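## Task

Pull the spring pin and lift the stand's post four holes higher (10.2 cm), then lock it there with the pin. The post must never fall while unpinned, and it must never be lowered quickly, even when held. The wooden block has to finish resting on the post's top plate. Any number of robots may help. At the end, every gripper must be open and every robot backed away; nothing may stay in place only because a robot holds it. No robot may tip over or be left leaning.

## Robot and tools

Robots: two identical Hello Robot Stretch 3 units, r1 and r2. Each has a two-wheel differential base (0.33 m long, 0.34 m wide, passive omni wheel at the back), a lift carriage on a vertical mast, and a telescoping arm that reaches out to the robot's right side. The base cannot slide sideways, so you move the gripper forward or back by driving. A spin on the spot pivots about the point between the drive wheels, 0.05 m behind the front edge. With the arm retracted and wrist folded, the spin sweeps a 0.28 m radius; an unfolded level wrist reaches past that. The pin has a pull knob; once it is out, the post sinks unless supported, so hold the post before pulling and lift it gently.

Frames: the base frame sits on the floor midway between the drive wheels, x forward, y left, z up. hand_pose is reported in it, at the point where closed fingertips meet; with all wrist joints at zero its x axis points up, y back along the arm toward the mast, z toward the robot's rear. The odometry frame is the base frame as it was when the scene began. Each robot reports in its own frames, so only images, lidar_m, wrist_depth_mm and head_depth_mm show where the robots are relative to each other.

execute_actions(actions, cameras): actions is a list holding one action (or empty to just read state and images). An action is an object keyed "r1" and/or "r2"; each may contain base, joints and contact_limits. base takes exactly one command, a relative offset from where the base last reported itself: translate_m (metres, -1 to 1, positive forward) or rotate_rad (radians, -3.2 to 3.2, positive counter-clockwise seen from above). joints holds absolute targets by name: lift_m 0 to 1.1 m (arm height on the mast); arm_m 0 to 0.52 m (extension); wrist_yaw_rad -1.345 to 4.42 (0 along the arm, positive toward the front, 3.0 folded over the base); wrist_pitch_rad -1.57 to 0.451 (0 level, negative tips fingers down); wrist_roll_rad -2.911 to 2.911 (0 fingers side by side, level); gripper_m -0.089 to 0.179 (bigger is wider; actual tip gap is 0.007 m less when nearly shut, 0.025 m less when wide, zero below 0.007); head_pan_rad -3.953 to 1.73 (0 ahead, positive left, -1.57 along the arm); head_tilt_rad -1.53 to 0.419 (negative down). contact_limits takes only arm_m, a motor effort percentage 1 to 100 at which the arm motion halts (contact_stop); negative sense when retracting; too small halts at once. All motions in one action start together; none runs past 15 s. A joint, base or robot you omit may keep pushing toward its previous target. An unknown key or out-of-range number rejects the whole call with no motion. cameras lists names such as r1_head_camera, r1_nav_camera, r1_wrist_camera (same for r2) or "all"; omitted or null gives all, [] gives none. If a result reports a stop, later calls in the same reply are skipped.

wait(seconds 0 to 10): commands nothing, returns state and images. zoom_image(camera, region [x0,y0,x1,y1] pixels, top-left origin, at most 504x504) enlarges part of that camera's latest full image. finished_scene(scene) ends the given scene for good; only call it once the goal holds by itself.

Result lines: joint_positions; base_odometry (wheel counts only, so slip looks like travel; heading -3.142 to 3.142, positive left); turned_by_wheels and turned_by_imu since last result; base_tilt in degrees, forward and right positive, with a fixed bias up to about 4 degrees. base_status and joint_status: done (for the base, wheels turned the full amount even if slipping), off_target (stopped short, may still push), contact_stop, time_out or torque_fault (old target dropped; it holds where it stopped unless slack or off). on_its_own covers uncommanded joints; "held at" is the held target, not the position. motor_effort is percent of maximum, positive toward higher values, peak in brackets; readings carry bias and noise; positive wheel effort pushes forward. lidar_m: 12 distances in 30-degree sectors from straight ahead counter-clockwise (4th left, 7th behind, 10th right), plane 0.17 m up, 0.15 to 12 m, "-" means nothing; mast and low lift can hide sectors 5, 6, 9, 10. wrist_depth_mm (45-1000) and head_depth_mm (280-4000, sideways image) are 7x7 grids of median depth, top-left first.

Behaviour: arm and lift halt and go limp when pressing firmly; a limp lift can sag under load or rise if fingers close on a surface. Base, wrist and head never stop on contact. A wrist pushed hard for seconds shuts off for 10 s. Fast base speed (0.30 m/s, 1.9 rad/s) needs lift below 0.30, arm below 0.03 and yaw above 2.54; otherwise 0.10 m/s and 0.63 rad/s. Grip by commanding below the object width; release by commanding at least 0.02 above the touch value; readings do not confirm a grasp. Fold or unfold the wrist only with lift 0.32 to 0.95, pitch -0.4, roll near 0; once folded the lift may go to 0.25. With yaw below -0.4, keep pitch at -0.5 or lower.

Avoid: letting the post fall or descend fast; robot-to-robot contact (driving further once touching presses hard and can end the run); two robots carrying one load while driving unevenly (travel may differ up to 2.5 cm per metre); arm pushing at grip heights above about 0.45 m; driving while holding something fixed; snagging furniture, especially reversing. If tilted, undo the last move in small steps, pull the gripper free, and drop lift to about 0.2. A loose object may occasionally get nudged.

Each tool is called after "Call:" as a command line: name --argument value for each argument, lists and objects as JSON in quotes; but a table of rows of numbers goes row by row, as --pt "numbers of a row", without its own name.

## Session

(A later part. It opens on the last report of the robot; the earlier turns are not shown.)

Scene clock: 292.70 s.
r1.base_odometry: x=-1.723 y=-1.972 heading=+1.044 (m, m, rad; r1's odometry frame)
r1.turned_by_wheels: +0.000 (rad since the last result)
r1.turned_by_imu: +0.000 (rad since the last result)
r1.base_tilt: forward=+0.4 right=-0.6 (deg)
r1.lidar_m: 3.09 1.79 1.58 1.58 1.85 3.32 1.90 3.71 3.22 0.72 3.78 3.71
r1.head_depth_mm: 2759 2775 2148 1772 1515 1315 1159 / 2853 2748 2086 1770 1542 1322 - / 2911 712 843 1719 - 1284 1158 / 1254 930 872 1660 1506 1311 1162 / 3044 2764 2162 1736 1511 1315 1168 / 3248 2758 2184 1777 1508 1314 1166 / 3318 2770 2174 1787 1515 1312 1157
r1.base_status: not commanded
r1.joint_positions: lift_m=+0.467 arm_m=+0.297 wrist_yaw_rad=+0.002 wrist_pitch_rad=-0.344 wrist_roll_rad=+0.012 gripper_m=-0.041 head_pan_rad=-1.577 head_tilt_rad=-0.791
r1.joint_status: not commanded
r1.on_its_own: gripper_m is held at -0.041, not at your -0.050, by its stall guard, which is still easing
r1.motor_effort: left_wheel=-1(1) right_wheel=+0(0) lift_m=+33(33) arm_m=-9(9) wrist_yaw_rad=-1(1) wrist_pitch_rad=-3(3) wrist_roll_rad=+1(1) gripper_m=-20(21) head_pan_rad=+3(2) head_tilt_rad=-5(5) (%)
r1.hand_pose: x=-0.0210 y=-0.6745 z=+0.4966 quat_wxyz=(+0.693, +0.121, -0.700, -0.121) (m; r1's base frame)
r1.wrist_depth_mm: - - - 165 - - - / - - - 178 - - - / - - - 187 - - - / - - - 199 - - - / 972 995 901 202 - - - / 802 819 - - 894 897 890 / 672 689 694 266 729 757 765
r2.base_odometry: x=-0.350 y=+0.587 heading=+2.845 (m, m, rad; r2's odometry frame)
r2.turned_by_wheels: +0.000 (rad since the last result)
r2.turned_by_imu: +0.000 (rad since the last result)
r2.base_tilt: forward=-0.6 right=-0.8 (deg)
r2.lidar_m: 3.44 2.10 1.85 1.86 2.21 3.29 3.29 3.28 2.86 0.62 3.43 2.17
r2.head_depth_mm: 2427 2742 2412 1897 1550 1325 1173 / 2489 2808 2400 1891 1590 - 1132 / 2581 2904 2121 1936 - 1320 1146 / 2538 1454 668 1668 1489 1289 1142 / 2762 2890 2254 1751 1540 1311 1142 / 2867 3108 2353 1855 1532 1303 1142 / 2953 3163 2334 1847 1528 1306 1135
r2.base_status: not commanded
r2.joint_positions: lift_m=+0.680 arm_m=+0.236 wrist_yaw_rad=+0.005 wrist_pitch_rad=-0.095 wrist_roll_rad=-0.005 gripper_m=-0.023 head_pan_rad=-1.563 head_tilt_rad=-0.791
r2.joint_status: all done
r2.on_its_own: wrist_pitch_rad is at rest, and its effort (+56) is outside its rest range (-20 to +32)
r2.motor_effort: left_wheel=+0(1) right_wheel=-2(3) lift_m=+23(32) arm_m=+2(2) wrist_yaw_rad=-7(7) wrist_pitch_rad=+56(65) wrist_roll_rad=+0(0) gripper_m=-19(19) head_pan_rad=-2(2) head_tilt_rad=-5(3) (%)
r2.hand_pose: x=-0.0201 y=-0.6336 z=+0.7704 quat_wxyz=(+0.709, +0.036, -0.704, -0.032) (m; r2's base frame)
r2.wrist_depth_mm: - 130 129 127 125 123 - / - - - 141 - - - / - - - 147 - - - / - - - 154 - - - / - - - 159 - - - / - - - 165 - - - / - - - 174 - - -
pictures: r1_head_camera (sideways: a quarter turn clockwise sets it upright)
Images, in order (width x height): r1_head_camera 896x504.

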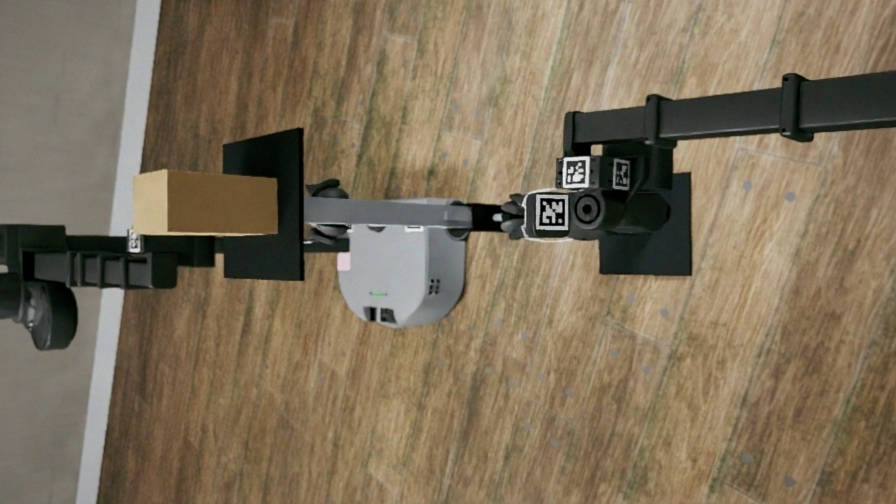

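Call:
execute_actions --actions '[{"r1":{"joints":{"gripper_m":0.045}},"r2":{"joints":{"lift_m":0.656,"wrist_pitch_rad":0.05}}}]' --cameras '[]'

Call:
execute_actions --actions '[{"r1":{"joints":{"arm_m":0.321}}}]' --cameras '[]'

Call:
execute_actions --actions '[{"r1":{"joints":{"gripper_m":-0.05}}}]' --cameras '[]'

Call:
execute_actions --actions '[{"r1":{"joints":{"arm_m":0.301}}}]' --cameras '[]'

Call:
execute_actions --actions '[{"r1":{"joints":{"gripper_m":0.05,"wrist_pitch_rad":-0.9,"lift_m":0.565}}}]' --cameras '[]'

Call:
execute_actions --actions '[{"r1":{"joints":{"arm_m":0.402}}}]' --cameras '["r1_wrist_camera"]'

Scene clock: 302.07 s.
r1.base_odometry: x=-1.723 y=-1.972 heading=+1.044 (m, m, rad; r1's odometry frame)
r1.turned_by_wheels: +0.000 (rad since the last result)
r1.turned_by_imu: +0.001 (rad since the last result)
r1.base_tilt: forward=+0.4 right=-0.7 (deg)
r1.lidar_m: 3.09 1.79 1.58 1.58 1.85 3.31 1.90 3.72 3.22 0.72 3.79 3.71
r1.head_depth_mm: 2770 2749 2162 1767 1520 1320 1158 / 2844 2738 2094 1773 1557 1311 - / 2916 715 846 1740 1583 1293 1170 / 1259 949 862 1670 1498 1314 1164 / 3078 2785 2168 1731 1517 1314 1161 / 3199 2787 2180 1787 1507 1317 1157 / 3270 2762 2164 1804 1512 1323 1161
r1.base_status: not commanded
r1.joint_positions: lift_m=+0.467 arm_m=+0.296 wrist_yaw_rad=+0.002 wrist_pitch_rad=-0.366 wrist_roll_rad=+0.012 gripper_m=+0.045 head_pan_rad=-1.577 head_tilt_rad=-0.791
r1.joint_status: all done
r1.motor_effort: left_wheel=-1(1) right_wheel=+0(0) lift_m=+32(31) arm_m=-6(8) wrist_yaw_rad=-1(0) wrist_pitch_rad=+6(7) wrist_roll_rad=+1(1) gripper_m=+0(79) head_pan_rad=+3(3) head_tilt_rad=-4(5) (%)
r1.hand_pose: x=-0.0210 y=-0.6721 z=+0.4917 quat_wxyz=(+0.691, +0.129, -0.699, -0.129) (m; r1's base frame)
r1.wrist_depth_mm: - - - 165 - - - / - - - 178 - - - / - - - 186 - - - / - - 979 201 - - - / 926 969 910 207 - - - / 785 785 - 242 864 836 895 / 672 684 689 273 706 746 753
r2.base_odometry: x=-0.350 y=+0.587 heading=+2.845 (m, m, rad; r2's odometry frame)
r2.turned_by_wheels: +0.000 (rad since the last result)
r2.turned_by_imu: +0.001 (rad since the last result)
r2.base_tilt: forward=-0.5 right=-0.8 (deg)
r2.lidar_m: 3.44 2.10 1.85 1.86 2.20 3.30 3.29 3.26 2.86 0.62 3.44 2.17
r2.head_depth_mm: 2427 2736 2376 1886 1567 1323 1157 / 2503 2841 2394 1893 1589 - - / 2585 2881 2197 1930 - 1318 1150 / 2594 1443 670 1661 1502 1277 1151 / 2796 2907 2270 1755 1540 1306 1139 / 2893 3088 2333 1853 1541 1302 1145 / 2980 3173 2321 1854 1534 1310 1141
r2.base_status: not commanded
r2.joint_positions: lift_m=+0.656 arm_m=+0.236 wrist_yaw_rad=+0.005 wrist_pitch_rad=-0.018 wrist_roll_rad=-0.005 gripper_m=-0.023 head_pan_rad=-1.563 head_tilt_rad=-0.791
r2.joint_status: wrist_pitch_rad off_target (ended at -0.018, target +0.050); the others done
r2.motor_effort: left_wheel=+0(1) right_wheel=-1(2) lift_m=+18(18) arm_m=+5(5) wrist_yaw_rad=-7(7) wrist_pitch_rad=+26(38) wrist_roll_rad=+0(0) gripper_m=-19(20) head_pan_rad=-1(3) head_tilt_rad=-4(3) (%)
r2.hand_pose: x=-0.0201 y=-0.6364 z=+0.7662 quat_wxyz=(+0.709, +0.009, -0.705, -0.005) (m; r2's base frame)
r2.wrist_depth_mm: - 135 134 133 132 131 - / - - - 146 - - - / - - - 150 - - - / - - - 154 - - - / - - - 158 - - - / - - - 162 - - - / - - - 168 - - -
pictures: none
No camera images: the call's "cameras" was empty. Leave "cameras" out to get every camera's image.

Scene clock: 303.20 s.
r1.base_odometry: x=-1.723 y=-1.972 heading=+1.044 (m, m, rad; r1's odometry frame)
r1.turned_by_wheels: +0.000 (rad since the last result)
r1.turned_by_imu: +0.000 (rad since the last result)
r1.base_tilt: forward=+0.5 right=-0.6 (deg)
r1.lidar_m: 3.10 1.79 1.58 1.58 1.85 3.30 1.90 3.72 3.20 0.72 3.75 3.70
r1.head_depth_mm: 2764 2775 2149 1779 1506 1311 1164 / 2862 2736 2087 1777 1549 1310 - / 2884 714 840 1742 - 1315 1158 / 1270 947 862 1663 1519 1312 1162 / 2968 2743 2179 1729 1512 1311 1169 / 3234 2806 2164 1792 1514 1318 1158 / 3253 2795 2186 1790 1518 1309 1168
r1.base_status: not commanded
r1.joint_positions: lift_m=+0.467 arm_m=+0.321 wrist_yaw_rad=+0.002 wrist_pitch_rad=-0.366 wrist_roll_rad=+0.012 gripper_m=+0.045 head_pan_rad=-1.577 head_tilt_rad=-0.791
r1.joint_status: all done
r1.motor_effort: left_wheel=-1(1) right_wheel=+0(0) lift_m=+33(33) arm_m=+6(6) wrist_yaw_rad=-2(1) wrist_pitch_rad=+7(7) wrist_roll_rad=+1(1) gripper_m=+1(0) head_pan_rad=+3(3) head_tilt_rad=-4(5) (%)
r1.hand_pose: x=-0.0210 y=-0.6962 z=+0.4916 quat_wxyz=(+0.691, +0.129, -0.699, -0.129) (m; r1's base frame)
r1.wrist_depth_mm: - - - 142 - - - / - - - 153 - - - / - - - 160 - - - / - - 962 173 - - - / 915 962 817 179 - - - / 777 809 - 201 896 844 886 / 674 699 686 237 691 723 736
r2.base_odometry: x=-0.350 y=+0.587 heading=+2.845 (m, m, rad; r2's odometry frame)
r2.turned_by_wheels: +0.000 (rad since the last result)
r2.turned_by_imu: +0.000 (rad since the last result)
r2.base_tilt: forward=-0.5 right=-0.8 (deg)
r2.lidar_m: 3.44 2.09 1.85 1.86 2.21 3.29 3.28 3.24 2.87 0.62 3.43 2.18
r2.head_depth_mm: 2443 2733 2397 1886 1561 1326 1151 / 2532 2820 2394 1879 1591 - - / 2632 2880 2199 1939 - 1318 1148 / 2565 1444 670 1663 1499 1286 1141 / 2776 2926 2276 1754 1554 1306 1141 / 2839 3082 2345 1841 1541 1304 1143 / 2977 3162 2334 1842 1531 1304 1133
r2.base_status: not commanded
r2.joint_positions: lift_m=+0.656 arm_m=+0.236 wrist_yaw_rad=+0.005 wrist_pitch_rad=-0.018 wrist_roll_rad=-0.005 gripper_m=-0.023 head_pan_rad=-1.563 head_tilt_rad=-0.791
r2.joint_status: not commanded
r2.motor_effort: left_wheel=+0(0) right_wheel=-1(2) lift_m=+18(18) arm_m=+5(5) wrist_yaw_rad=-7(7) wrist_pitch_rad=+26(26) wrist_roll_rad=+0(0) gripper_m=-19(19) head_pan_rad=-3(5) head_tilt_rad=-4(5) (%)
r2.hand_pose: x=-0.0201 y=-0.6364 z=+0.7662 quat_wxyz=(+0.709, +0.009, -0.705, -0.005) (m; r2's base frame)
r2.wrist_depth_mm: - 134 135 133 131 131 - / - - - 146 - - - / - - - 149 - - - / - - - 154 - - - / - - - 157 - - - / - - - 162 - - - / - - - 168 - - -
pictures: none
No camera images: the call's "cameras" was empty. Leave "cameras" out to get every camera's image.

Scene clock: 304.63 s.
r1.base_odometry: x=-1.723 y=-1.972 heading=+1.045 (m, m, rad; r1's odometry frame)
r1.turned_by_wheels: +0.000 (rad since the last result)
r1.turned_by_imu: +0.000 (rad since the last result)
r1.base_tilt: forward=+0.4 right=-0.6 (deg)
r1.lidar_m: 3.10 1.79 1.58 1.58 1.84 3.28 1.91 3.70 3.21 0.72 3.73 3.71
r1.head_depth_mm: 2790 2779 2163 1775 1512 1309 1167 / 2875 2741 2076 1768 1537 1312 - / 2907 717 845 1722 - 1312 1160 / 1274 947 864 1643 1491 1317 1160 / 3034 2768 2170 1737 1511 1315 1160 / 3218 2760 2165 1790 1509 1321 1165 / 3328 2813 2177 1795 1516 1309 1159
r1.base_status: not commanded
r1.joint_positions: lift_m=+0.467 arm_m=+0.321 wrist_yaw_rad=+0.008 wrist_pitch_rad=-0.369 wrist_roll_rad=+0.012 gripper_m=-0.049 head_pan_rad=-1.577 head_tilt_rad=-0.791
r1.joint_status: all done
r1.motor_effort: left_wheel=-1(1) right_wheel=+0(1) lift_m=+32(32) arm_m=+5(7) wrist_yaw_rad=-5(4) wrist_pitch_rad=+8(8) wrist_roll_rad=+1(1) gripper_m=-27(100) head_pan_rad=+3(3) head_tilt_rad=-4(3) (%)
r1.hand_pose: x=-0.0197 y=-0.6960 z=+0.4910 quat_wxyz=(+0.692, +0.132, -0.698, -0.128) (m; r1's base frame)
r1.wrist_depth_mm: - - - 142 - - - / - - - 153 - - - / - - - 162 - - - / - - 957 171 - - - / 974 960 894 179 - - - / 762 802 - 204 864 849 887 / 665 671 696 239 717 714 731
r2.base_odometry: x=-0.350 y=+0.587 heading=+2.845 (m, m, rad; r2's odometry frame)
r2.turned_by_wheels: +0.000 (rad since the last result)
r2.turned_by_imu: +0.000 (rad since the last result)
r2.base_tilt: forward=-0.4 right=-0.8 (deg)
r2.lidar_m: 3.44 2.09 1.86 1.86 2.20 3.29 3.29 3.25 2.86 0.62 3.42 2.17
r2.head_depth_mm: 2444 2723 2397 1882 1548 1325 1150 / 2543 2796 2382 1898 1587 - - / 2603 2902 2203 1919 - 1317 1150 / 2561 1457 670 1665 1509 1278 1143 / 2771 2885 2285 1753 1549 1314 1144 / 2856 3094 2339 1861 1548 1305 1140 / 2960 3183 2353 1848 1528 1306 1137
r2.base_status: not commanded
r2.joint_positions: lift_m=+0.656 arm_m=+0.236 wrist_yaw_rad=+0.005 wrist_pitch_rad=-0.018 wrist_roll_rad=-0.005 gripper_m=-0.023 head_pan_rad=-1.563 head_tilt_rad=-0.791
r2.joint_status: not commanded
r2.motor_effort: left_wheel=+1(0) right_wheel=-1(2) lift_m=+18(18) arm_m=+5(5) wrist_yaw_rad=-7(7) wrist_pitch_rad=+26(26) wrist_roll_rad=+0(0) gripper_m=-19(19) head_pan_rad=-2(2) head_tilt_rad=-5(4) (%)
r2.hand_pose: x=-0.0201 y=-0.6364 z=+0.7662 quat_wxyz=(+0.709, +0.009, -0.705, -0.005) (m; r2's base frame)
r2.wrist_depth_mm: - 135 134 132 131 131 - / - - - 146 - - - / - - - 150 - - - / - - - 154 - - - / - - - 158 - - - / - - - 162 - - - / - - - 168 - - -
pictures: none
No camera images: the call's "cameras" was empty. Leave "cameras" out to get every camera's image.

Scene clock: 305.67 s.
r1.base_odometry: x=-1.723 y=-1.972 heading=+1.045 (m, m, rad; r1's odometry frame)
r1.turned_by_wheels: +0.000 (rad since the last result)
r1.turned_by_imu: +0.000 (rad since the last result)
r1.base_tilt: forward=+0.5 right=-0.6 (deg)
r1.lidar_m: 3.09 1.79 1.58 1.58 1.85 3.30 1.90 3.70 3.21 0.72 3.76 3.72
r1.head_depth_mm: 2782 2758 2156 1776 1518 1308 1162 / 2816 2743 2150 1771 1546 1314 - / 2900 720 854 1745 - 1292 1168 / 1278 968 889 1659 1505 1315 1160 / 2972 2786 2170 1723 1499 1313 1169 / 3204 2796 2154 1788 1511 1319 1167 / 3320 2753 2174 1781 1519 1319 1166
r1.base_status: not commanded
r1.joint_positions: lift_m=+0.467 arm_m=+0.302 wrist_yaw_rad=+0.002 wrist_pitch_rad=-0.349 wrist_roll_rad=+0.012 gripper_m=-0.044 head_pan_rad=-1.577 head_tilt_rad=-0.791
r1.joint_status: all done
r1.on_its_own: gripper_m is held at -0.044, not at your -0.050, by its stall guard, which is still easing
r1.motor_effort: left_wheel=-1(0) right_wheel=-1(1) lift_m=+32(32) arm_m=-12(17) wrist_yaw_rad=-1(6) wrist_pitch_rad=-1(8) wrist_roll_rad=+1(1) gripper_m=-3(26) head_pan_rad=+3(3) head_tilt_rad=-6(4) (%)
r1.hand_pose: x=-0.0210 y=-0.6792 z=+0.4956 quat_wxyz=(+0.693, +0.123, -0.700, -0.123) (m; r1's base frame)
r1.wrist_depth_mm: - - - 163 - - - / - - - 171 - - - / - - - 181 - - - / - - - 192 - - - / 970 983 928 195 - - - / 797 846 - 228 904 890 899 / 674 703 696 461 719 742 751
r2.base_odometry: x=-0.350 y=+0.587 heading=+2.845 (m, m, rad; r2's odometry frame)
r2.turned_by_wheels: +0.000 (rad since the last result)
r2.turned_by_imu: +0.000 (rad since the last result)
r2.base_tilt: forward=-0.5 right=-0.9 (deg)
r2.lidar_m: 3.44 2.10 1.85 1.86 2.20 3.29 3.29 3.25 2.86 0.62 3.43 2.17
r2.head_depth_mm: 2429 2738 2400 1883 1560 1326 1151 / 2515 2815 2392 1888 1592 - - / 2610 2892 2204 1882 - 1314 1146 / 2566 1531 669 809 1503 1278 1145 / 2777 2866 2260 1739 1525 1319 1142 / 2863 3075 2340 1861 1525 1313 1138 / 2976 3168 2324 1831 1542 1302 1139
r2.base_status: not commanded
r2.joint_positions: lift_m=+0.656 arm_m=+0.236 wrist_yaw_rad=+0.005 wrist_pitch_rad=-0.067 wrist_roll_rad=-0.005 gripper_m=-0.023 head_pan_rad=-1.563 head_tilt_rad=-0.791
r2.joint_status: not commanded
r2.on_its_own: wrist_pitch_rad is at rest, and its effort (+45) is outside its rest range (-20 to +32)
r2.motor_effort: left_wheel=+0(1) right_wheel=-1(1) lift_m=+22(22) arm_m=+5(5) wrist_yaw_rad=-7(8) wrist_pitch_rad=+45(51) wrist_roll_rad=+0(0) gripper_m=-19(18) head_pan_rad=-2(2) head_tilt_rad=-4(5) (%)
r2.hand_pose: x=-0.0201 y=-0.6346 z=+0.7535 quat_wxyz=(+0.709, +0.026, -0.704, -0.022) (m; r2's base frame)
r2.wrist_depth_mm: - 131 130 128 127 126 - / - - - 143 - - - / - - - 148 - - - / - - - 153 - - - / - - - 159 - - - / - - - 164 - - - / - - - 172 - - -
pictures: none
No camera images: the call's "cameras" was empty. Leave "cameras" out to get every camera's image.

Scene clock: 307.40 s.
r1.base_odometry: x=-1.723 y=-1.972 heading=+1.044 (m, m, rad; r1's odometry frame)
r1.turned_by_wheels: +0.000 (rad since the last result)
r1.turned_by_imu: +0.000 (rad since the last result)
r1.base_tilt: forward=+0.5 right=-0.6 (deg)
r1.lidar_m: 3.10 1.79 1.58 1.58 1.84 3.31 1.90 3.71 3.21 0.72 3.76 3.71
r1.head_depth_mm: 2810 2780 2162 1758 1515 1308 1166 / 2813 2743 2172 1781 1564 1307 1159 / 2919 721 850 1807 - 1315 1163 / 1263 966 886 1664 1499 1301 1153 / 3020 2778 2201 1747 1518 1316 1160 / 3284 2765 2166 1784 1510 1317 1163 / 3327 2767 2180 1790 1513 1321 1164
r1.base_status: not commanded
r1.joint_positions: lift_m=+0.565 arm_m=+0.301 wrist_yaw_rad=+0.002 wrist_pitch_rad=-0.908 wrist_roll_rad=+0.012 gripper_m=+0.050 head_pan_rad=-1.577 head_tilt_rad=-0.791
r1.joint_status: all done
r1.motor_effort: left_wheel=-1(1) right_wheel=+1(1) lift_m=+44(47) arm_m=-7(11) wrist_yaw_rad=-2(1) wrist_pitch_rad=+3(41) wrist_roll_rad=+1(1) gripper_m=+1(80) head_pan_rad=+3(3) head_tilt_rad=-4(5) (%)
r1.hand_pose: x=-0.0213 y=-0.5850 z=+0.4865 quat_wxyz=(+0.632, +0.309, -0.639, -0.312) (m; r1's base frame)
r1.wrist_depth_mm: - 985 848 212 - - - / 890 878 907 235 946 955 999 / 785 803 819 325 873 867 885 / 705 744 759 753 773 797 842 / 660 699 697 678 735 733 736 / 612 638 - 645 663 672 684 / 579 603 592 605 602 636 627
r2.base_odometry: x=-0.350 y=+0.587 heading=+2.845 (m, m, rad; r2's odometry frame)
r2.turned_by_wheels: +0.000 (rad since the last result)
r2.turned_by_imu: +0.000 (rad since the last result)
r2.base_tilt: forward=-0.5 right=-0.8 (deg)
r2.lidar_m: 3.43 2.09 1.86 1.86 2.20 3.27 3.29 3.26 2.87 0.62 3.43 2.18
r2.head_depth_mm: 2444 2711 2389 1893 1549 1330 1156 / 2523 2840 2380 1888 1587 - - / 2587 2912 2230 1866 - 1325 1149 / 2563 1466 669 806 1508 1279 1147 / 2757 2802 2255 1749 1533 1313 1143 / 2876 3110 2341 1858 1528 1307 1138 / 2952 3142 2327 1836 1526 1304 1141
r2.base_status: not commanded
r2.joint_positions: lift_m=+0.656 arm_m=+0.236 wrist_yaw_rad=+0.005 wrist_pitch_rad=-0.067 wrist_roll_rad=-0.005 gripper_m=-0.023 head_pan_rad=-1.563 head_tilt_rad=-0.791
r2.joint_status: not commanded
r2.on_its_own: wrist_pitch_rad is at rest, and its effort (+45) is outside its rest range (-20 to +32)
r2.motor_effort: left_wheel=+0(1) right_wheel=-2(1) lift_m=+22(22) arm_m=+5(5) wrist_yaw_rad=-7(7) wrist_pitch_rad=+45(45) wrist_roll_rad=+0(0) gripper_m=-19(19) head_pan_rad=-3(4) head_tilt_rad=-4(4) (%)
r2.hand_pose: x=-0.0201 y=-0.6346 z=+0.7535 quat_wxyz=(+0.709, +0.026, -0.704, -0.022) (m; r2's base frame)
r2.wrist_depth_mm: - 131 130 129 127 125 - / - - - 143 - - - / - - - 147 - - - / - - - 153 - - - / - - - 158 - - - / - - - 164 - - - / - - - 172 - - -
pictures: none
No camera images: the call's "cameras" was empty. Leave "cameras" out to get every camera's image.

Scene clock: 309.37 s.
r1.base_odometry: x=-1.723 y=-1.972 heading=+1.044 (m, m, rad; r1's odometry frame)
r1.turned_by_wheels: +0.000 (rad since the last result)
r1.turned_by_imu: +0.000 (rad since the last result)
r1.base_tilt: forward=+0.5 right=-0.6 (deg)
r1.lidar_m: 3.07 1.79 1.58 1.58 1.85 3.31 1.90 3.71 3.20 0.72 3.76 3.71
r1.head_depth_mm: 2769 2757 2160 1766 1504 1318 1176 / 2847 2769 2178 1839 1501 1289 1159 / 2931 723 853 1887 1472 1316 1167 / 1266 965 879 1677 1471 1316 1163 / 3050 2799 2158 1742 1499 1309 1162 / 3198 2790 2192 1771 1523 1309 1167 / 3302 2802 2187 1786 1507 1310 1160
r1.base_status: not commanded
r1.joint_positions: lift_m=+0.565 arm_m=+0.402 wrist_yaw_rad=+0.002 wrist_pitch_rad=-0.909 wrist_roll_rad=+0.012 gripper_m=+0.050 head_pan_rad=-1.577 head_tilt_rad=-0.791
r1.joint_status: all done
r1.motor_effort: left_wheel=-2(2) right_wheel=+1(1) lift_m=+44(44) arm_m=+7(9) wrist_yaw_rad=+0(2) wrist_pitch_rad=+3(3) wrist_roll_rad=+1(1) gripper_m=+0(0) head_pan_rad=+2(3) head_tilt_rad=-4(4) (%)
r1.hand_pose: x=-0.0214 y=-0.6850 z=+0.4865 quat_wxyz=(+0.632, +0.309, -0.639, -0.312) (m; r1's base frame)
r1.wrist_depth_mm: 989 990 767 102 - - - / 869 882 849 120 921 960 991 / 779 785 794 137 855 886 882 / 738 736 761 169 786 806 809 / 667 678 713 197 734 743 748 / 627 629 - 610 686 666 680 / 589 580 589 591 617 629 632
r2.base_odometry: x=-0.350 y=+0.587 heading=+2.845 (m, m, rad; r2's odometry frame)
r2.turned_by_wheels: +0.000 (rad since the last result)
r2.turned_by_imu: +0.000 (rad since the last result)
r2.base_tilt: forward=-0.5 right=-0.8 (deg)
r2.lidar_m: 3.43 2.10 1.86 1.85 2.21 3.28 3.30 3.24 2.86 0.62 3.45 2.17
r2.head_depth_mm: 2438 2716 2398 1892 1549 1318 1157 / 2539 2853 2382 1876 1592 - - / 2616 2910 2216 1876 - 1326 1149 / 2588 1471 667 810 1471 1279 1141 / 2740 2790 2192 1743 1540 1314 1146 / 2893 3122 2349 1854 1538 1309 1141 / 2974 3119 2328 1850 1537 1310 1133
r2.base_status: not commanded
r2.joint_positions: lift_m=+0.656 arm_m=+0.236 wrist_yaw_rad=+0.005 wrist_pitch_rad=-0.067 wrist_roll_rad=-0.005 gripper_m=-0.023 head_pan_rad=-1.563 head_tilt_rad=-0.791
r2.joint_status: not commanded
r2.on_its_own: wrist_pitch_rad is at rest, and its effort (+45) is outside its rest range (-20 to +32)
r2.motor_effort: left_wheel=+1(0) right_wheel=-2(2) lift_m=+22(22) arm_m=+5(5) wrist_yaw_rad=-7(7) wrist_pitch_rad=+45(45) wrist_roll_rad=+0(0) gripper_m=-19(19) head_pan_rad=-3(3) head_tilt_rad=-5(5) (%)
r2.hand_pose: x=-0.0201 y=-0.6346 z=+0.7535 quat_wxyz=(+0.709, +0.026, -0.704, -0.022) (m; r2's base frame)
r2.wrist_depth_mm: - 131 130 128 127 126 - / - - - 143 - - - / - - - 147 - - - / - - - 153 - - - / - - - 159 - - - / - - - 164 - - - / - - - 172 - - -
pictures: r1_wrist_camera
Images, in order (width x height): r1_wrist_camera 644x364.

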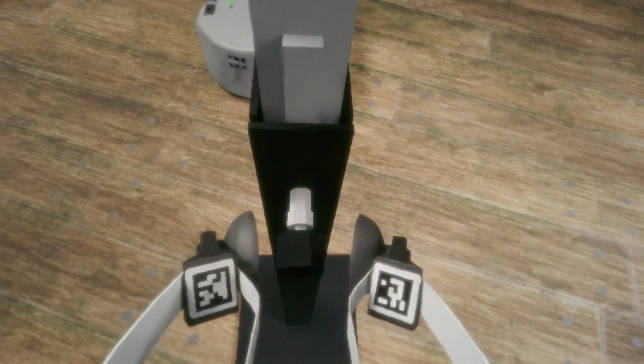

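Call:
execute_actions --actions '[{"r1":{"joints":{"arm_m":0.408,"lift_m":0.56}}}]' --cameras '[]'

Call:
execute_actions --actions '[{"r1":{"joints":{"gripper_m":-0.036}}}]' --cameras '["r1_wrist_camera"]'

Call:
execute_actions --actions '[{"r1":{"joints":{"arm_m":0.394}}}]' --cameras '["r1_wrist_camera"]'

Call:
execute_actions --actions '[{"r2":{"joints":{"lift_m":0.688}}}]' --cameras '["r1_wrist_camera"]'

Call:
execute_actions --actions '[{"r2":{"joints":{"lift_m":0.68,"wrist_pitch_rad":0.051}}}]' --cameras '["r1_head_camera"]'

Scene clock: 316.47 s.
r1.base_odometry: x=-1.723 y=-1.972 heading=+1.044 (m, m, rad; r1's odometry frame)
r1.turned_by_wheels: +0.000 (rad since the last result)
r1.turned_by_imu: +0.001 (rad since the last result)
r1.base_tilt: forward=+0.5 right=-0.5 (deg)
r1.lidar_m: 3.07 1.79 1.58 1.58 1.85 3.31 1.90 3.71 3.21 0.72 3.76 3.71
r1.head_depth_mm: 2756 2760 2162 1779 1521 1306 1182 / 2844 2722 2170 1835 1485 1289 1159 / 2948 724 854 1873 1483 1310 1166 / 1266 966 880 1661 1474 1311 1160 / 3053 2788 2169 1730 1502 1319 1160 / 3305 2800 2190 1759 1505 1313 1159 / 3259 2766 2175 1786 1528 1311 1167
r1.base_status: not commanded
r1.joint_positions: lift_m=+0.560 arm_m=+0.408 wrist_yaw_rad=+0.002 wrist_pitch_rad=-0.909 wrist_roll_rad=+0.012 gripper_m=+0.050 head_pan_rad=-1.577 head_tilt_rad=-0.791
r1.joint_status: all done
r1.motor_effort: left_wheel=-1(1) right_wheel=+1(0) lift_m=+27(41) arm_m=+7(11) wrist_yaw_rad=-1(1) wrist_pitch_rad=+3(3) wrist_roll_rad=+1(1) gripper_m=+0(1) head_pan_rad=+3(3) head_tilt_rad=-4(6) (%)
r1.hand_pose: x=-0.0214 y=-0.6910 z=+0.4821 quat_wxyz=(+0.632, +0.309, -0.638, -0.312) (m; r1's base frame)
r1.wrist_depth_mm: 970 972 753 95 - - - / 859 898 790 109 948 987 - / 801 813 817 127 845 896 878 / 724 732 736 161 772 784 791 / 660 699 695 182 711 735 728 / 615 637 - 415 663 674 668 / 584 582 588 582 599 620 632
r2.base_odometry: x=-0.350 y=+0.587 heading=+2.845 (m, m, rad; r2's odometry frame)
r2.turned_by_wheels: +0.000 (rad since the last result)
r2.turned_by_imu: +0.000 (rad since the last result)
r2.base_tilt: forward=-0.4 right=-0.8 (deg)
r2.lidar_m: 3.42 2.09 1.85 1.86 2.21 3.29 3.30 3.25 2.86 0.62 3.42 2.17
r2.head_depth_mm: 2441 2759 2395 1901 1555 1330 1157 / 2537 2821 2376 1881 1593 - - / 2582 2918 2202 1863 - 1317 1150 / 2598 1471 669 809 1475 1286 1146 / 2739 2803 2166 1745 1545 1311 1138 / 2880 3102 2337 1851 1522 1307 1137 / 2963 3160 2332 1843 1531 1303 1141
r2.base_status: not commanded
r2.joint_positions: lift_m=+0.656 arm_m=+0.236 wrist_yaw_rad=+0.005 wrist_pitch_rad=-0.067 wrist_roll_rad=-0.005 gripper_m=-0.023 head_pan_rad=-1.563 head_tilt_rad=-0.791
r2.joint_status: not commanded
r2.on_its_own: wrist_pitch_rad is at rest, and its effort (+45) is outside its rest range (-20 to +32)
r2.motor_effort: left_wheel=+0(0) right_wheel=-2(1) lift_m=+22(22) arm_m=+4(5) wrist_yaw_rad=-8(8) wrist_pitch_rad=+45(45) wrist_roll_rad=+0(0) gripper_m=-20(19) head_pan_rad=-2(2) head_tilt_rad=-4(5) (%)
r2.hand_pose: x=-0.0201 y=-0.6346 z=+0.7535 quat_wxyz=(+0.709, +0.026, -0.704, -0.022) (m; r2's base frame)
r2.wrist_depth_mm: - 131 130 129 127 125 - / - - - 143 - - - / - - - 148 - - - / - - 378 154 - - - / - - - 158 - - - / - - - 164 - - - / - - - 172 - - -
pictures: none
No camera images: the call's "cameras" was empty. Leave "cameras" out to get every camera's image.

Scene clock: 317.80 s.
r1.base_odometry: x=-1.723 y=-1.972 heading=+1.045 (m, m, rad; r1's odometry frame)
r1.turned_by_wheels: +0.000 (rad since the last result)
r1.turned_by_imu: +0.001 (rad since the last result)
r1.base_tilt: forward=+0.4 right=-0.5 (deg)
r1.lidar_m: 3.10 1.79 1.58 1.58 1.85 3.31 1.90 3.70 3.20 0.72 3.76 3.70
r1.head_depth_mm: 2781 2759 2160 1773 1495 1311 1182 / 2855 2758 2151 1834 1490 1297 1159 / 2915 720 851 1863 1476 1312 1164 / 1268 964 881 1652 1471 1315 1173 / 2959 2773 2191 1706 1511 1313 1159 / 3254 2749 2175 1790 1519 1318 1162 / 3330 2765 2166 1788 1517 1316 1164
r1.base_status: not commanded
r1.joint_positions: lift_m=+0.560 arm_m=+0.408 wrist_yaw_rad=+0.004 wrist_pitch_rad=-0.904 wrist_roll_rad=+0.012 gripper_m=-0.035 head_pan_rad=-1.577 head_tilt_rad=-0.791
r1.joint_status: all done
r1.motor_effort: left_wheel=+1(1) right_wheel=-5(5) lift_m=+40(40) arm_m=-2(6) wrist_yaw_rad=-2(3) wrist_pitch_rad=+1(3) wrist_roll_rad=+1(1) gripper_m=-21(97) head_pan_rad=+3(3) head_tilt_rad=-4(5) (%)
r1.hand_pose: x=-0.0210 y=-0.6925 z=+0.4822 quat_wxyz=(+0.633, +0.309, -0.639, -0.310) (m; r1's base frame)
r1.wrist_depth_mm: 989 998 742 93 - - - / 858 887 792 107 963 973 - / 782 809 806 124 875 863 878 / 728 734 719 158 763 806 793 / 672 681 710 168 725 714 747 / 613 635 - 144 648 664 673 / 567 580 589 594 613 614 643
r2.base_odometry: x=-0.350 y=+0.587 heading=+2.845 (m, m, rad; r2's odometry frame)
r2.turned_by_wheels: +0.000 (rad since the last result)
r2.turned_by_imu: +0.000 (rad since the last result)
r2.base_tilt: forward=-0.4 right=-0.8 (deg)
r2.lidar_m: 3.46 2.09 1.85 1.86 2.21 3.28 3.28 3.26 2.86 0.62 3.41 2.17
r2.head_depth_mm: 2442 2768 2381 1885 1553 1326 1157 / 2528 2814 2380 1876 1594 - - / 2563 2878 2194 1882 - 1319 1151 / 2570 1478 669 806 1503 1286 1146 / 2733 2734 2189 1741 1531 1313 1143 / 2850 3101 2345 1861 1524 1305 1141 / 2962 3191 2323 1846 1533 1305 1127
r2.base_status: not commanded
r2.joint_positions: lift_m=+0.656 arm_m=+0.236 wrist_yaw_rad=+0.005 wrist_pitch_rad=-0.067 wrist_roll_rad=-0.005 gripper_m=-0.023 head_pan_rad=-1.563 head_tilt_rad=-0.791
r2.joint_status: not commanded
r2.on_its_own: wrist_pitch_rad is at rest, and its effort (+45) is outside its rest range (-20 to +32)
r2.motor_effort: left_wheel=+0(0) right_wheel=-2(1) lift_m=+22(22) arm_m=+5(5) wrist_yaw_rad=-7(7) wrist_pitch_rad=+45(45) wrist_roll_rad=+0(0) gripper_m=-19(18) head_pan_rad=-3(2) head_tilt_rad=-5(5) (%)
r2.hand_pose: x=-0.0201 y=-0.6346 z=+0.7535 quat_wxyz=(+0.709, +0.026, -0.704, -0.022) (m; r2's base frame)
r2.wrist_depth_mm: - 131 130 128 127 126 - / - - - 143 - - - / - - - 148 - - - / - - 335 153 - - - / - - - 158 - - - / - - - 164 - - - / - - - 172 - - -
pictures: r1_wrist_camera
Images, in order (width x height): r1_wrist_camera 644x364.

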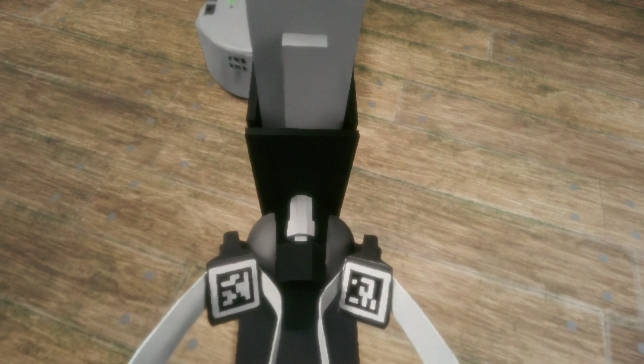

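Scene clock: 319.00 s.
r1.base_odometry: x=-1.723 y=-1.972 heading=+1.045 (m, m, rad; r1's odometry frame)
r1.turned_by_wheels: +0.000 (rad since the last result)
r1.turned_by_imu: +0.000 (rad since the last result)
r1.base_tilt: forward=+0.4 right=-0.6 (deg)
r1.lidar_m: 3.10 1.79 1.58 1.58 1.85 3.31 1.91 3.68 3.21 0.72 3.77 3.70
r1.head_depth_mm: 2735 2772 2126 1782 1505 1303 1167 / 2841 2812 2184 1827 1495 1289 1161 / 2928 721 850 1871 1473 1308 1164 / 1272 968 882 1669 1474 1312 1164 / 3008 2792 2153 1742 1508 1311 1157 / 3196 2816 2184 1799 1516 1315 1164 / 3331 2796 2183 1798 1503 1315 1164
r1.base_status: not commanded
r1.joint_positions: lift_m=+0.560 arm_m=+0.395 wrist_yaw_rad=+0.004 wrist_pitch_rad=-0.872 wrist_roll_rad=+0.012 gripper_m=-0.032 head_pan_rad=-1.577 head_tilt_rad=-0.791
r1.joint_status: all done
r1.motor_effort: left_wheel=+1(3) right_wheel=-5(7) lift_m=+42(42) arm_m=-14(16) wrist_yaw_rad=-2(2) wrist_pitch_rad=-14(14) wrist_roll_rad=+1(1) gripper_m=-20(20) head_pan_rad=+3(3) head_tilt_rad=-4(4) (%)
r1.hand_pose: x=-0.0210 y=-0.6862 z=+0.4867 quat_wxyz=(+0.638, +0.298, -0.644, -0.299) (m; r1's base frame)
r1.wrist_depth_mm: - - 782 104 - - - / 887 951 788 119 983 999 - / 821 799 815 138 889 892 925 / 739 756 745 168 794 814 823 / 679 700 711 163 730 747 747 / 626 636 - 317 676 679 679 / 582 585 600 600 619 632 633
r2.base_odometry: x=-0.350 y=+0.587 heading=+2.845 (m, m, rad; r2's odometry frame)
r2.turned_by_wheels: +0.000 (rad since the last result)
r2.turned_by_imu: +0.000 (rad since the last result)
r2.base_tilt: forward=-0.4 right=-0.9 (deg)
r2.lidar_m: 3.44 2.09 1.85 1.86 2.21 3.29 3.30 3.28 2.86 0.62 3.43 2.17
r2.head_depth_mm: 2411 2731 2408 1890 1548 1326 1155 / 2499 2827 2374 1896 1594 - - / 2587 2875 2213 1876 - 1322 1147 / 2575 1471 669 807 1493 1282 1146 / 2731 2783 2192 1752 1539 1309 1138 / 2886 3077 2335 1851 1521 1310 1140 / 2979 3189 2343 1838 1525 1302 1136
r2.base_status: not commanded
r2.joint_positions: lift_m=+0.656 arm_m=+0.236 wrist_yaw_rad=+0.005 wrist_pitch_rad=-0.067 wrist_roll_rad=-0.005 gripper_m=-0.023 head_pan_rad=-1.563 head_tilt_rad=-0.791
r2.joint_status: not commanded
r2.on_its_own: wrist_pitch_rad is at rest, and its effort (+45) is outside its rest range (-20 to +32)
r2.motor_effort: left_wheel=+0(0) right_wheel=-1(1) lift_m=+22(22) arm_m=+5(5) wrist_yaw_rad=-7(7) wrist_pitch_rad=+45(45) wrist_roll_rad=+0(0) gripper_m=-20(19) head_pan_rad=-2(3) head_tilt_rad=-4(5) (%)
r2.hand_pose: x=-0.0201 y=-0.6346 z=+0.7535 quat_wxyz=(+0.709, +0.026, -0.704, -0.022) (m; r2's base frame)
r2.wrist_depth_mm: - 131 130 128 126 126 - / - - - 143 - - - / - - - 147 - - - / - - - 153 - - - / - - - 158 - - - / - - - 164 - - - / - - - 173 - - -
pictures: r1_wrist_camera
Images, in order (width x height): r1_wrist_camera 644x364.

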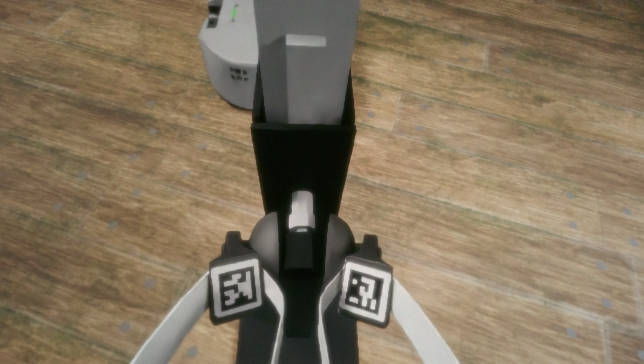

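Scene clock: 320.07 s.
r1.base_odometry: x=-1.723 y=-1.972 heading=+1.045 (m, m, rad; r1's odometry frame)
r1.turned_by_wheels: +0.000 (rad since the last result)
r1.turned_by_imu: +0.000 (rad since the last result)
r1.base_tilt: forward=+0.5 right=-0.6 (deg)
r1.lidar_m: 3.08 1.79 1.58 1.58 1.84 3.31 1.90 3.71 3.21 0.72 3.77 3.70
r1.head_depth_mm: 2772 2776 2153 1778 1516 1307 1178 / 2834 2769 2093 1843 1482 1289 1164 / 2900 708 846 1875 1475 1312 1163 / 1245 929 877 1671 1481 1304 1166 / 3086 2768 2161 1733 1507 1315 1157 / 3234 2771 2153 1789 1510 1314 1158 / 3307 2757 2180 1781 1518 1315 1174
r1.base_status: not commanded
r1.joint_positions: lift_m=+0.560 arm_m=+0.395 wrist_yaw_rad=+0.004 wrist_pitch_rad=-0.868 wrist_roll_rad=+0.012 gripper_m=-0.032 head_pan_rad=-1.577 head_tilt_rad=-0.791
r1.joint_status: not commanded
r1.motor_effort: left_wheel=+1(1) right_wheel=-5(5) lift_m=+42(42) arm_m=-14(14) wrist_yaw_rad=-3(3) wrist_pitch_rad=-15(18) wrist_roll_rad=+1(1) gripper_m=-20(19) head_pan_rad=+3(3) head_tilt_rad=-4(5) (%)
r1.hand_pose: x=-0.0210 y=-0.6870 z=+0.4873 quat_wxyz=(+0.638, +0.297, -0.644, -0.298) (m; r1's base frame)
r1.wrist_depth_mm: - - 791 101 - - - / 917 902 788 118 988 - - / 827 830 813 136 879 910 938 / 740 759 768 169 813 816 844 / 682 679 712 161 743 737 748 / 630 637 - 314 656 683 703 / 581 584 591 584 610 632 644
r2.base_odometry: x=-0.350 y=+0.587 heading=+2.845 (m, m, rad; r2's odometry frame)
r2.turned_by_wheels: +0.000 (rad since the last result)
r2.turned_by_imu: +0.000 (rad since the last result)
r2.base_tilt: forward=-0.5 right=-0.9 (deg)
r2.lidar_m: 3.43 2.10 1.86 1.85 2.20 3.28 3.30 3.26 2.86 0.62 3.41 2.17
r2.head_depth_mm: 2432 2747 2397 1886 1560 1327 1178 / 2531 2849 2391 1899 1592 - 1129 / 2617 2856 2133 1932 - 1318 1152 / 2577 1394 669 1686 1494 1275 1150 / 2755 2763 2206 1743 1534 1313 1140 / 2877 3103 2344 1840 1530 1302 1139 / 2923 3165 2328 1836 1525 1308 1140
r2.base_status: not commanded
r2.joint_positions: lift_m=+0.687 arm_m=+0.236 wrist_yaw_rad=+0.005 wrist_pitch_rad=-0.117 wrist_roll_rad=-0.005 gripper_m=-0.023 head_pan_rad=-1.563 head_tilt_rad=-0.791
r2.joint_status: all done
r2.on_its_own: wrist_pitch_rad is at rest, and its effort (+64) is outside its rest range (-20 to +32)
r2.motor_effort: left_wheel=+0(0) right_wheel=-2(2) lift_m=+35(36) arm_m=+3(5) wrist_yaw_rad=-7(7) wrist_pitch_rad=+64(65) wrist_roll_rad=+0(0) gripper_m=-19(20) head_pan_rad=-3(3) head_tilt_rad=-4(4) (%)
r2.hand_pose: x=-0.0201 y=-0.6324 z=+0.7719 quat_wxyz=(+0.708, +0.044, -0.704, -0.040) (m; r2's base frame)
r2.wrist_depth_mm: - 125 124 121 120 118 - / - - - 140 - - - / - - - 145 - - - / - - - 154 - - - / - - - 159 - - - / - - - 167 - - - / - - - 178 - - -
pictures: r1_wrist_camera
Images, in order (width x height): r1_wrist_camera 644x364.

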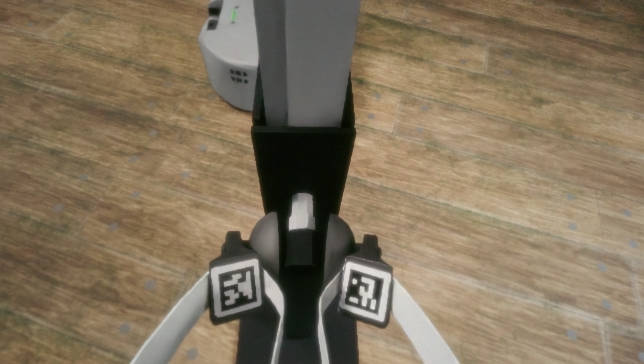

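Scene clock: 320.73 s.
r1.base_odometry: x=-1.723 y=-1.972 heading=+1.045 (m, m, rad; r1's odometry frame)
r1.turned_by_wheels: +0.000 (rad since the last result)
r1.turned_by_imu: +0.000 (rad since the last result)
r1.base_tilt: forward=+0.5 right=-0.5 (deg)
r1.lidar_m: 3.09 1.79 1.58 1.58 1.85 3.29 1.91 3.68 3.22 0.72 3.77 3.68
r1.head_depth_mm: 2748 2762 2170 1798 1509 1305 1172 / 2857 2792 2074 1805 1488 1288 1160 / 2918 709 840 1860 1475 1311 1159 / 1257 928 873 1669 1485 1322 1164 / 3107 2789 2168 1738 1517 1319 1167 / 3183 2750 2174 1781 1512 1310 1165 / 3301 2756 2176 1783 1508 1313 1164
r1.base_status: not commanded
r1.joint_positions: lift_m=+0.560 arm_m=+0.395 wrist_yaw_rad=+0.004 wrist_pitch_rad=-0.868 wrist_roll_rad=+0.012 gripper_m=-0.032 head_pan_rad=-1.577 head_tilt_rad=-0.791
r1.joint_status: not commanded
r1.motor_effort: left_wheel=+1(1) right_wheel=-5(5) lift_m=+42(42) arm_m=-14(14) wrist_yaw_rad=-3(3) wrist_pitch_rad=-15(15) wrist_roll_rad=+1(1) gripper_m=-19(19) head_pan_rad=+3(3) head_tilt_rad=-4(5) (%)
r1.hand_pose: x=-0.0210 y=-0.6870 z=+0.4873 quat_wxyz=(+0.638, +0.297, -0.644, -0.298) (m; r1's base frame)
r1.wrist_depth_mm: - - 789 101 - - - / 924 922 788 118 - - - / 808 840 831 136 881 910 936 / 732 739 773 169 796 829 842 / 680 693 730 161 740 729 744 / 617 640 - 310 663 687 698 / 579 570 591 596 621 631 644
r2.base_odometry: x=-0.350 y=+0.587 heading=+2.845 (m, m, rad; r2's odometry frame)
r2.turned_by_wheels: +0.000 (rad since the last result)
r2.turned_by_imu: +0.000 (rad since the last result)
r2.base_tilt: forward=-0.4 right=-0.8 (deg)
r2.lidar_m: 3.44 2.09 1.85 1.86 2.20 3.28 3.29 3.26 2.86 0.62 3.44 2.17
r2.head_depth_mm: 2445 2721 2387 1888 1560 1324 1173 / 2533 2823 2411 1884 1603 - 1127 / 2617 2854 2119 1924 - 1318 1151 / 2570 1387 667 1677 1487 1279 1146 / 2762 2782 2177 1754 1537 1315 1143 / 2873 3074 2338 1853 1536 1308 1140 / 2962 3159 2312 1848 1529 1303 1138
r2.base_status: not commanded
r2.joint_positions: lift_m=+0.680 arm_m=+0.236 wrist_yaw_rad=+0.005 wrist_pitch_rad=-0.093 wrist_roll_rad=-0.005 gripper_m=-0.023 head_pan_rad=-1.563 head_tilt_rad=-0.791
r2.joint_status: wrist_pitch_rad off_target (ended at -0.093, target +0.051); the others done
r2.on_its_own: wrist_pitch_rad is at rest, and its effort (+55) is outside its rest range (-20 to +32)
r2.motor_effort: left_wheel=+1(0) right_wheel=-2(1) lift_m=+23(33) arm_m=+3(3) wrist_yaw_rad=-8(7) wrist_pitch_rad=+55(64) wrist_roll_rad=+0(0) gripper_m=-20(19) head_pan_rad=-2(2) head_tilt_rad=-6(3) (%)
r2.hand_pose: x=-0.0201 y=-0.6336 z=+0.7708 quat_wxyz=(+0.709, +0.035, -0.704, -0.031) (m; r2's base frame)
r2.wrist_depth_mm: - 128 126 125 123 122 - / - - - 141 - - - / - - - 147 - - - / - - - 153 - - - / - - - 159 - - - / - - - 165 - - - / - - - 174 - - -
pictures: r1_head_camera (sideways: a quarter turn clockwise sets it upright)
Images, in order (width x height): r1_head_camera 896x504.

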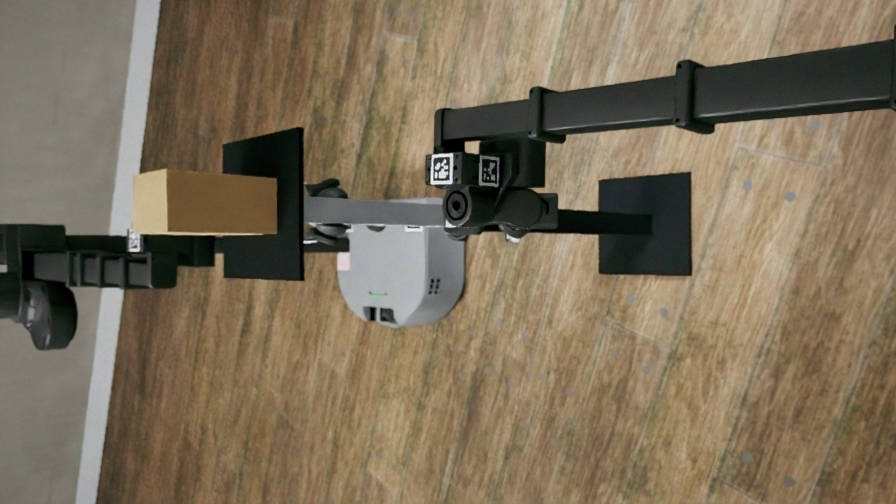

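Call:
execute_actions --actions '[{"r2":{"joints":{"lift_m":0.657,"wrist_pitch_rad":0.06}},"r1":{"joints":{"gripper_m":0.03}}}]' --cameras '["r1_wrist_camera","r1_head_camera"]'

Scene clock: 333.73 s.
r1.base_odometry: x=-1.723 y=-1.972 heading=+1.045 (m, m, rad; r1's odometry frame)
r1.turned_by_wheels: +0.000 (rad since the last result)
r1.turned_by_imu: +0.001 (rad since the last result)
r1.base_tilt: forward=+0.5 right=-0.6 (deg)
r1.lidar_m: 3.09 1.79 1.58 1.58 1.85 3.29 1.90 3.70 3.22 0.71 3.78 3.70
r1.head_depth_mm: 2763 2728 2178 1778 1511 1314 1168 / 2887 2786 2099 1824 1481 1296 1167 / 2927 718 845 1881 1480 1316 1170 / 1262 948 859 1679 1480 1315 1158 / 2977 2786 2189 1743 1516 1312 1158 / 3298 2764 2187 1785 1515 1316 1167 / 3305 2820 2172 1788 1525 1309 1170
r1.base_status: not commanded
r1.joint_positions: lift_m=+0.560 arm_m=+0.394 wrist_yaw_rad=+0.003 wrist_pitch_rad=-0.907 wrist_roll_rad=+0.012 gripper_m=+0.030 head_pan_rad=-1.577 head_tilt_rad=-0.791
r1.joint_status: all done
r1.motor_effort: left_wheel=+0(1) right_wheel=-2(5) lift_m=+43(43) arm_m=-7(13) wrist_yaw_rad=-3(2) wrist_pitch_rad=+2(16) wrist_roll_rad=+1(1) gripper_m=+0(77) head_pan_rad=+3(3) head_tilt_rad=-4(5) (%)
r1.hand_pose: x=-0.0211 y=-0.6784 z=+0.4818 quat_wxyz=(+0.633, +0.309, -0.639, -0.311) (m; r1's base frame)
r1.wrist_depth_mm: 979 - 758 107 - - - / 868 899 841 129 936 981 - / 788 797 834 142 839 903 895 / 712 730 746 181 780 776 804 / 661 687 715 155 708 707 748 / 617 619 - 399 665 680 673 / 583 586 573 594 606 626 633
r2.base_odometry: x=-0.350 y=+0.587 heading=+2.845 (m, m, rad; r2's odometry frame)
r2.turned_by_wheels: +0.000 (rad since the last result)
r2.turned_by_imu: +0.001 (rad since the last result)
r2.base_tilt: forward=-0.5 right=-0.8 (deg)
r2.lidar_m: 3.47 2.10 1.85 1.86 2.20 3.29 3.30 3.26 2.87 0.62 3.40 2.18
r2.head_depth_mm: 2442 2737 2404 1904 1562 1332 1154 / 2530 2854 2408 1890 1599 - - / 2596 2877 2201 1941 - 1315 1150 / 2556 1396 668 1639 1501 1283 1147 / 2732 2779 2190 1754 1545 1311 1147 / 2857 3095 2344 1864 1531 1314 1142 / 2965 3162 2320 1847 1532 1304 1136
r2.base_status: not commanded
r2.joint_positions: lift_m=+0.657 arm_m=+0.236 wrist_yaw_rad=+0.005 wrist_pitch_rad=-0.019 wrist_roll_rad=-0.006 gripper_m=-0.023 head_pan_rad=-1.563 head_tilt_rad=-0.791
r2.joint_status: wrist_pitch_rad off_target (ended at -0.019, target +0.060); the others done
r2.motor_effort: left_wheel=+0(0) right_wheel=-1(2) lift_m=+18(18) arm_m=+5(5) wrist_yaw_rad=-7(7) wrist_pitch_rad=+30(40) wrist_roll_rad=+0(0) gripper_m=-19(19) head_pan_rad=-2(3) head_tilt_rad=-5(5) (%)
r2.hand_pose: x=-0.0201 y=-0.6363 z=+0.7670 quat_wxyz=(+0.709, +0.009, -0.705, -0.005) (m; r2's base frame)
r2.wrist_depth_mm: - 133 132 131 129 129 - / - - - 146 - - - / - - - 150 - - - / - - - 154 - - - / - - - 159 - - - / - - - 163 - - - / - - - 168 - - -
pictures: r1_head_camera (sideways: a quarter turn clockwise sets it upright), r1_wrist_camera
Images, in order (width x height): r1_head_camera 896x504, r1_wrist_camera 644x364.

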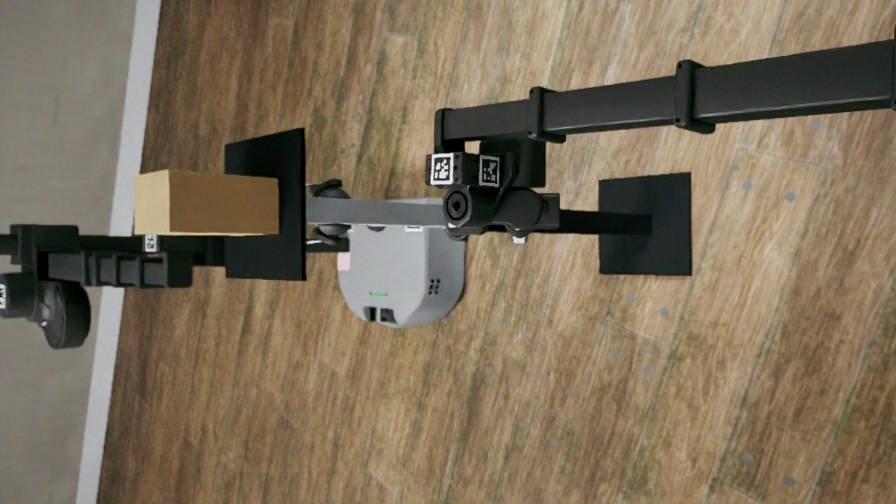

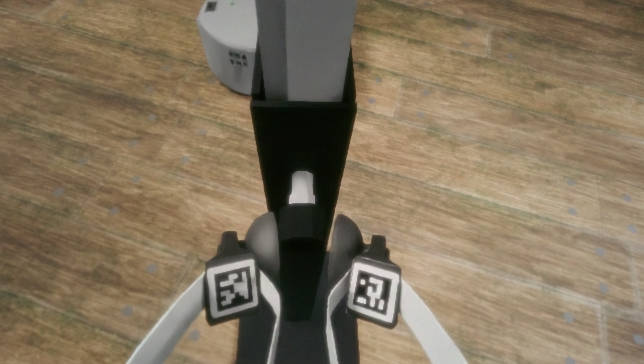

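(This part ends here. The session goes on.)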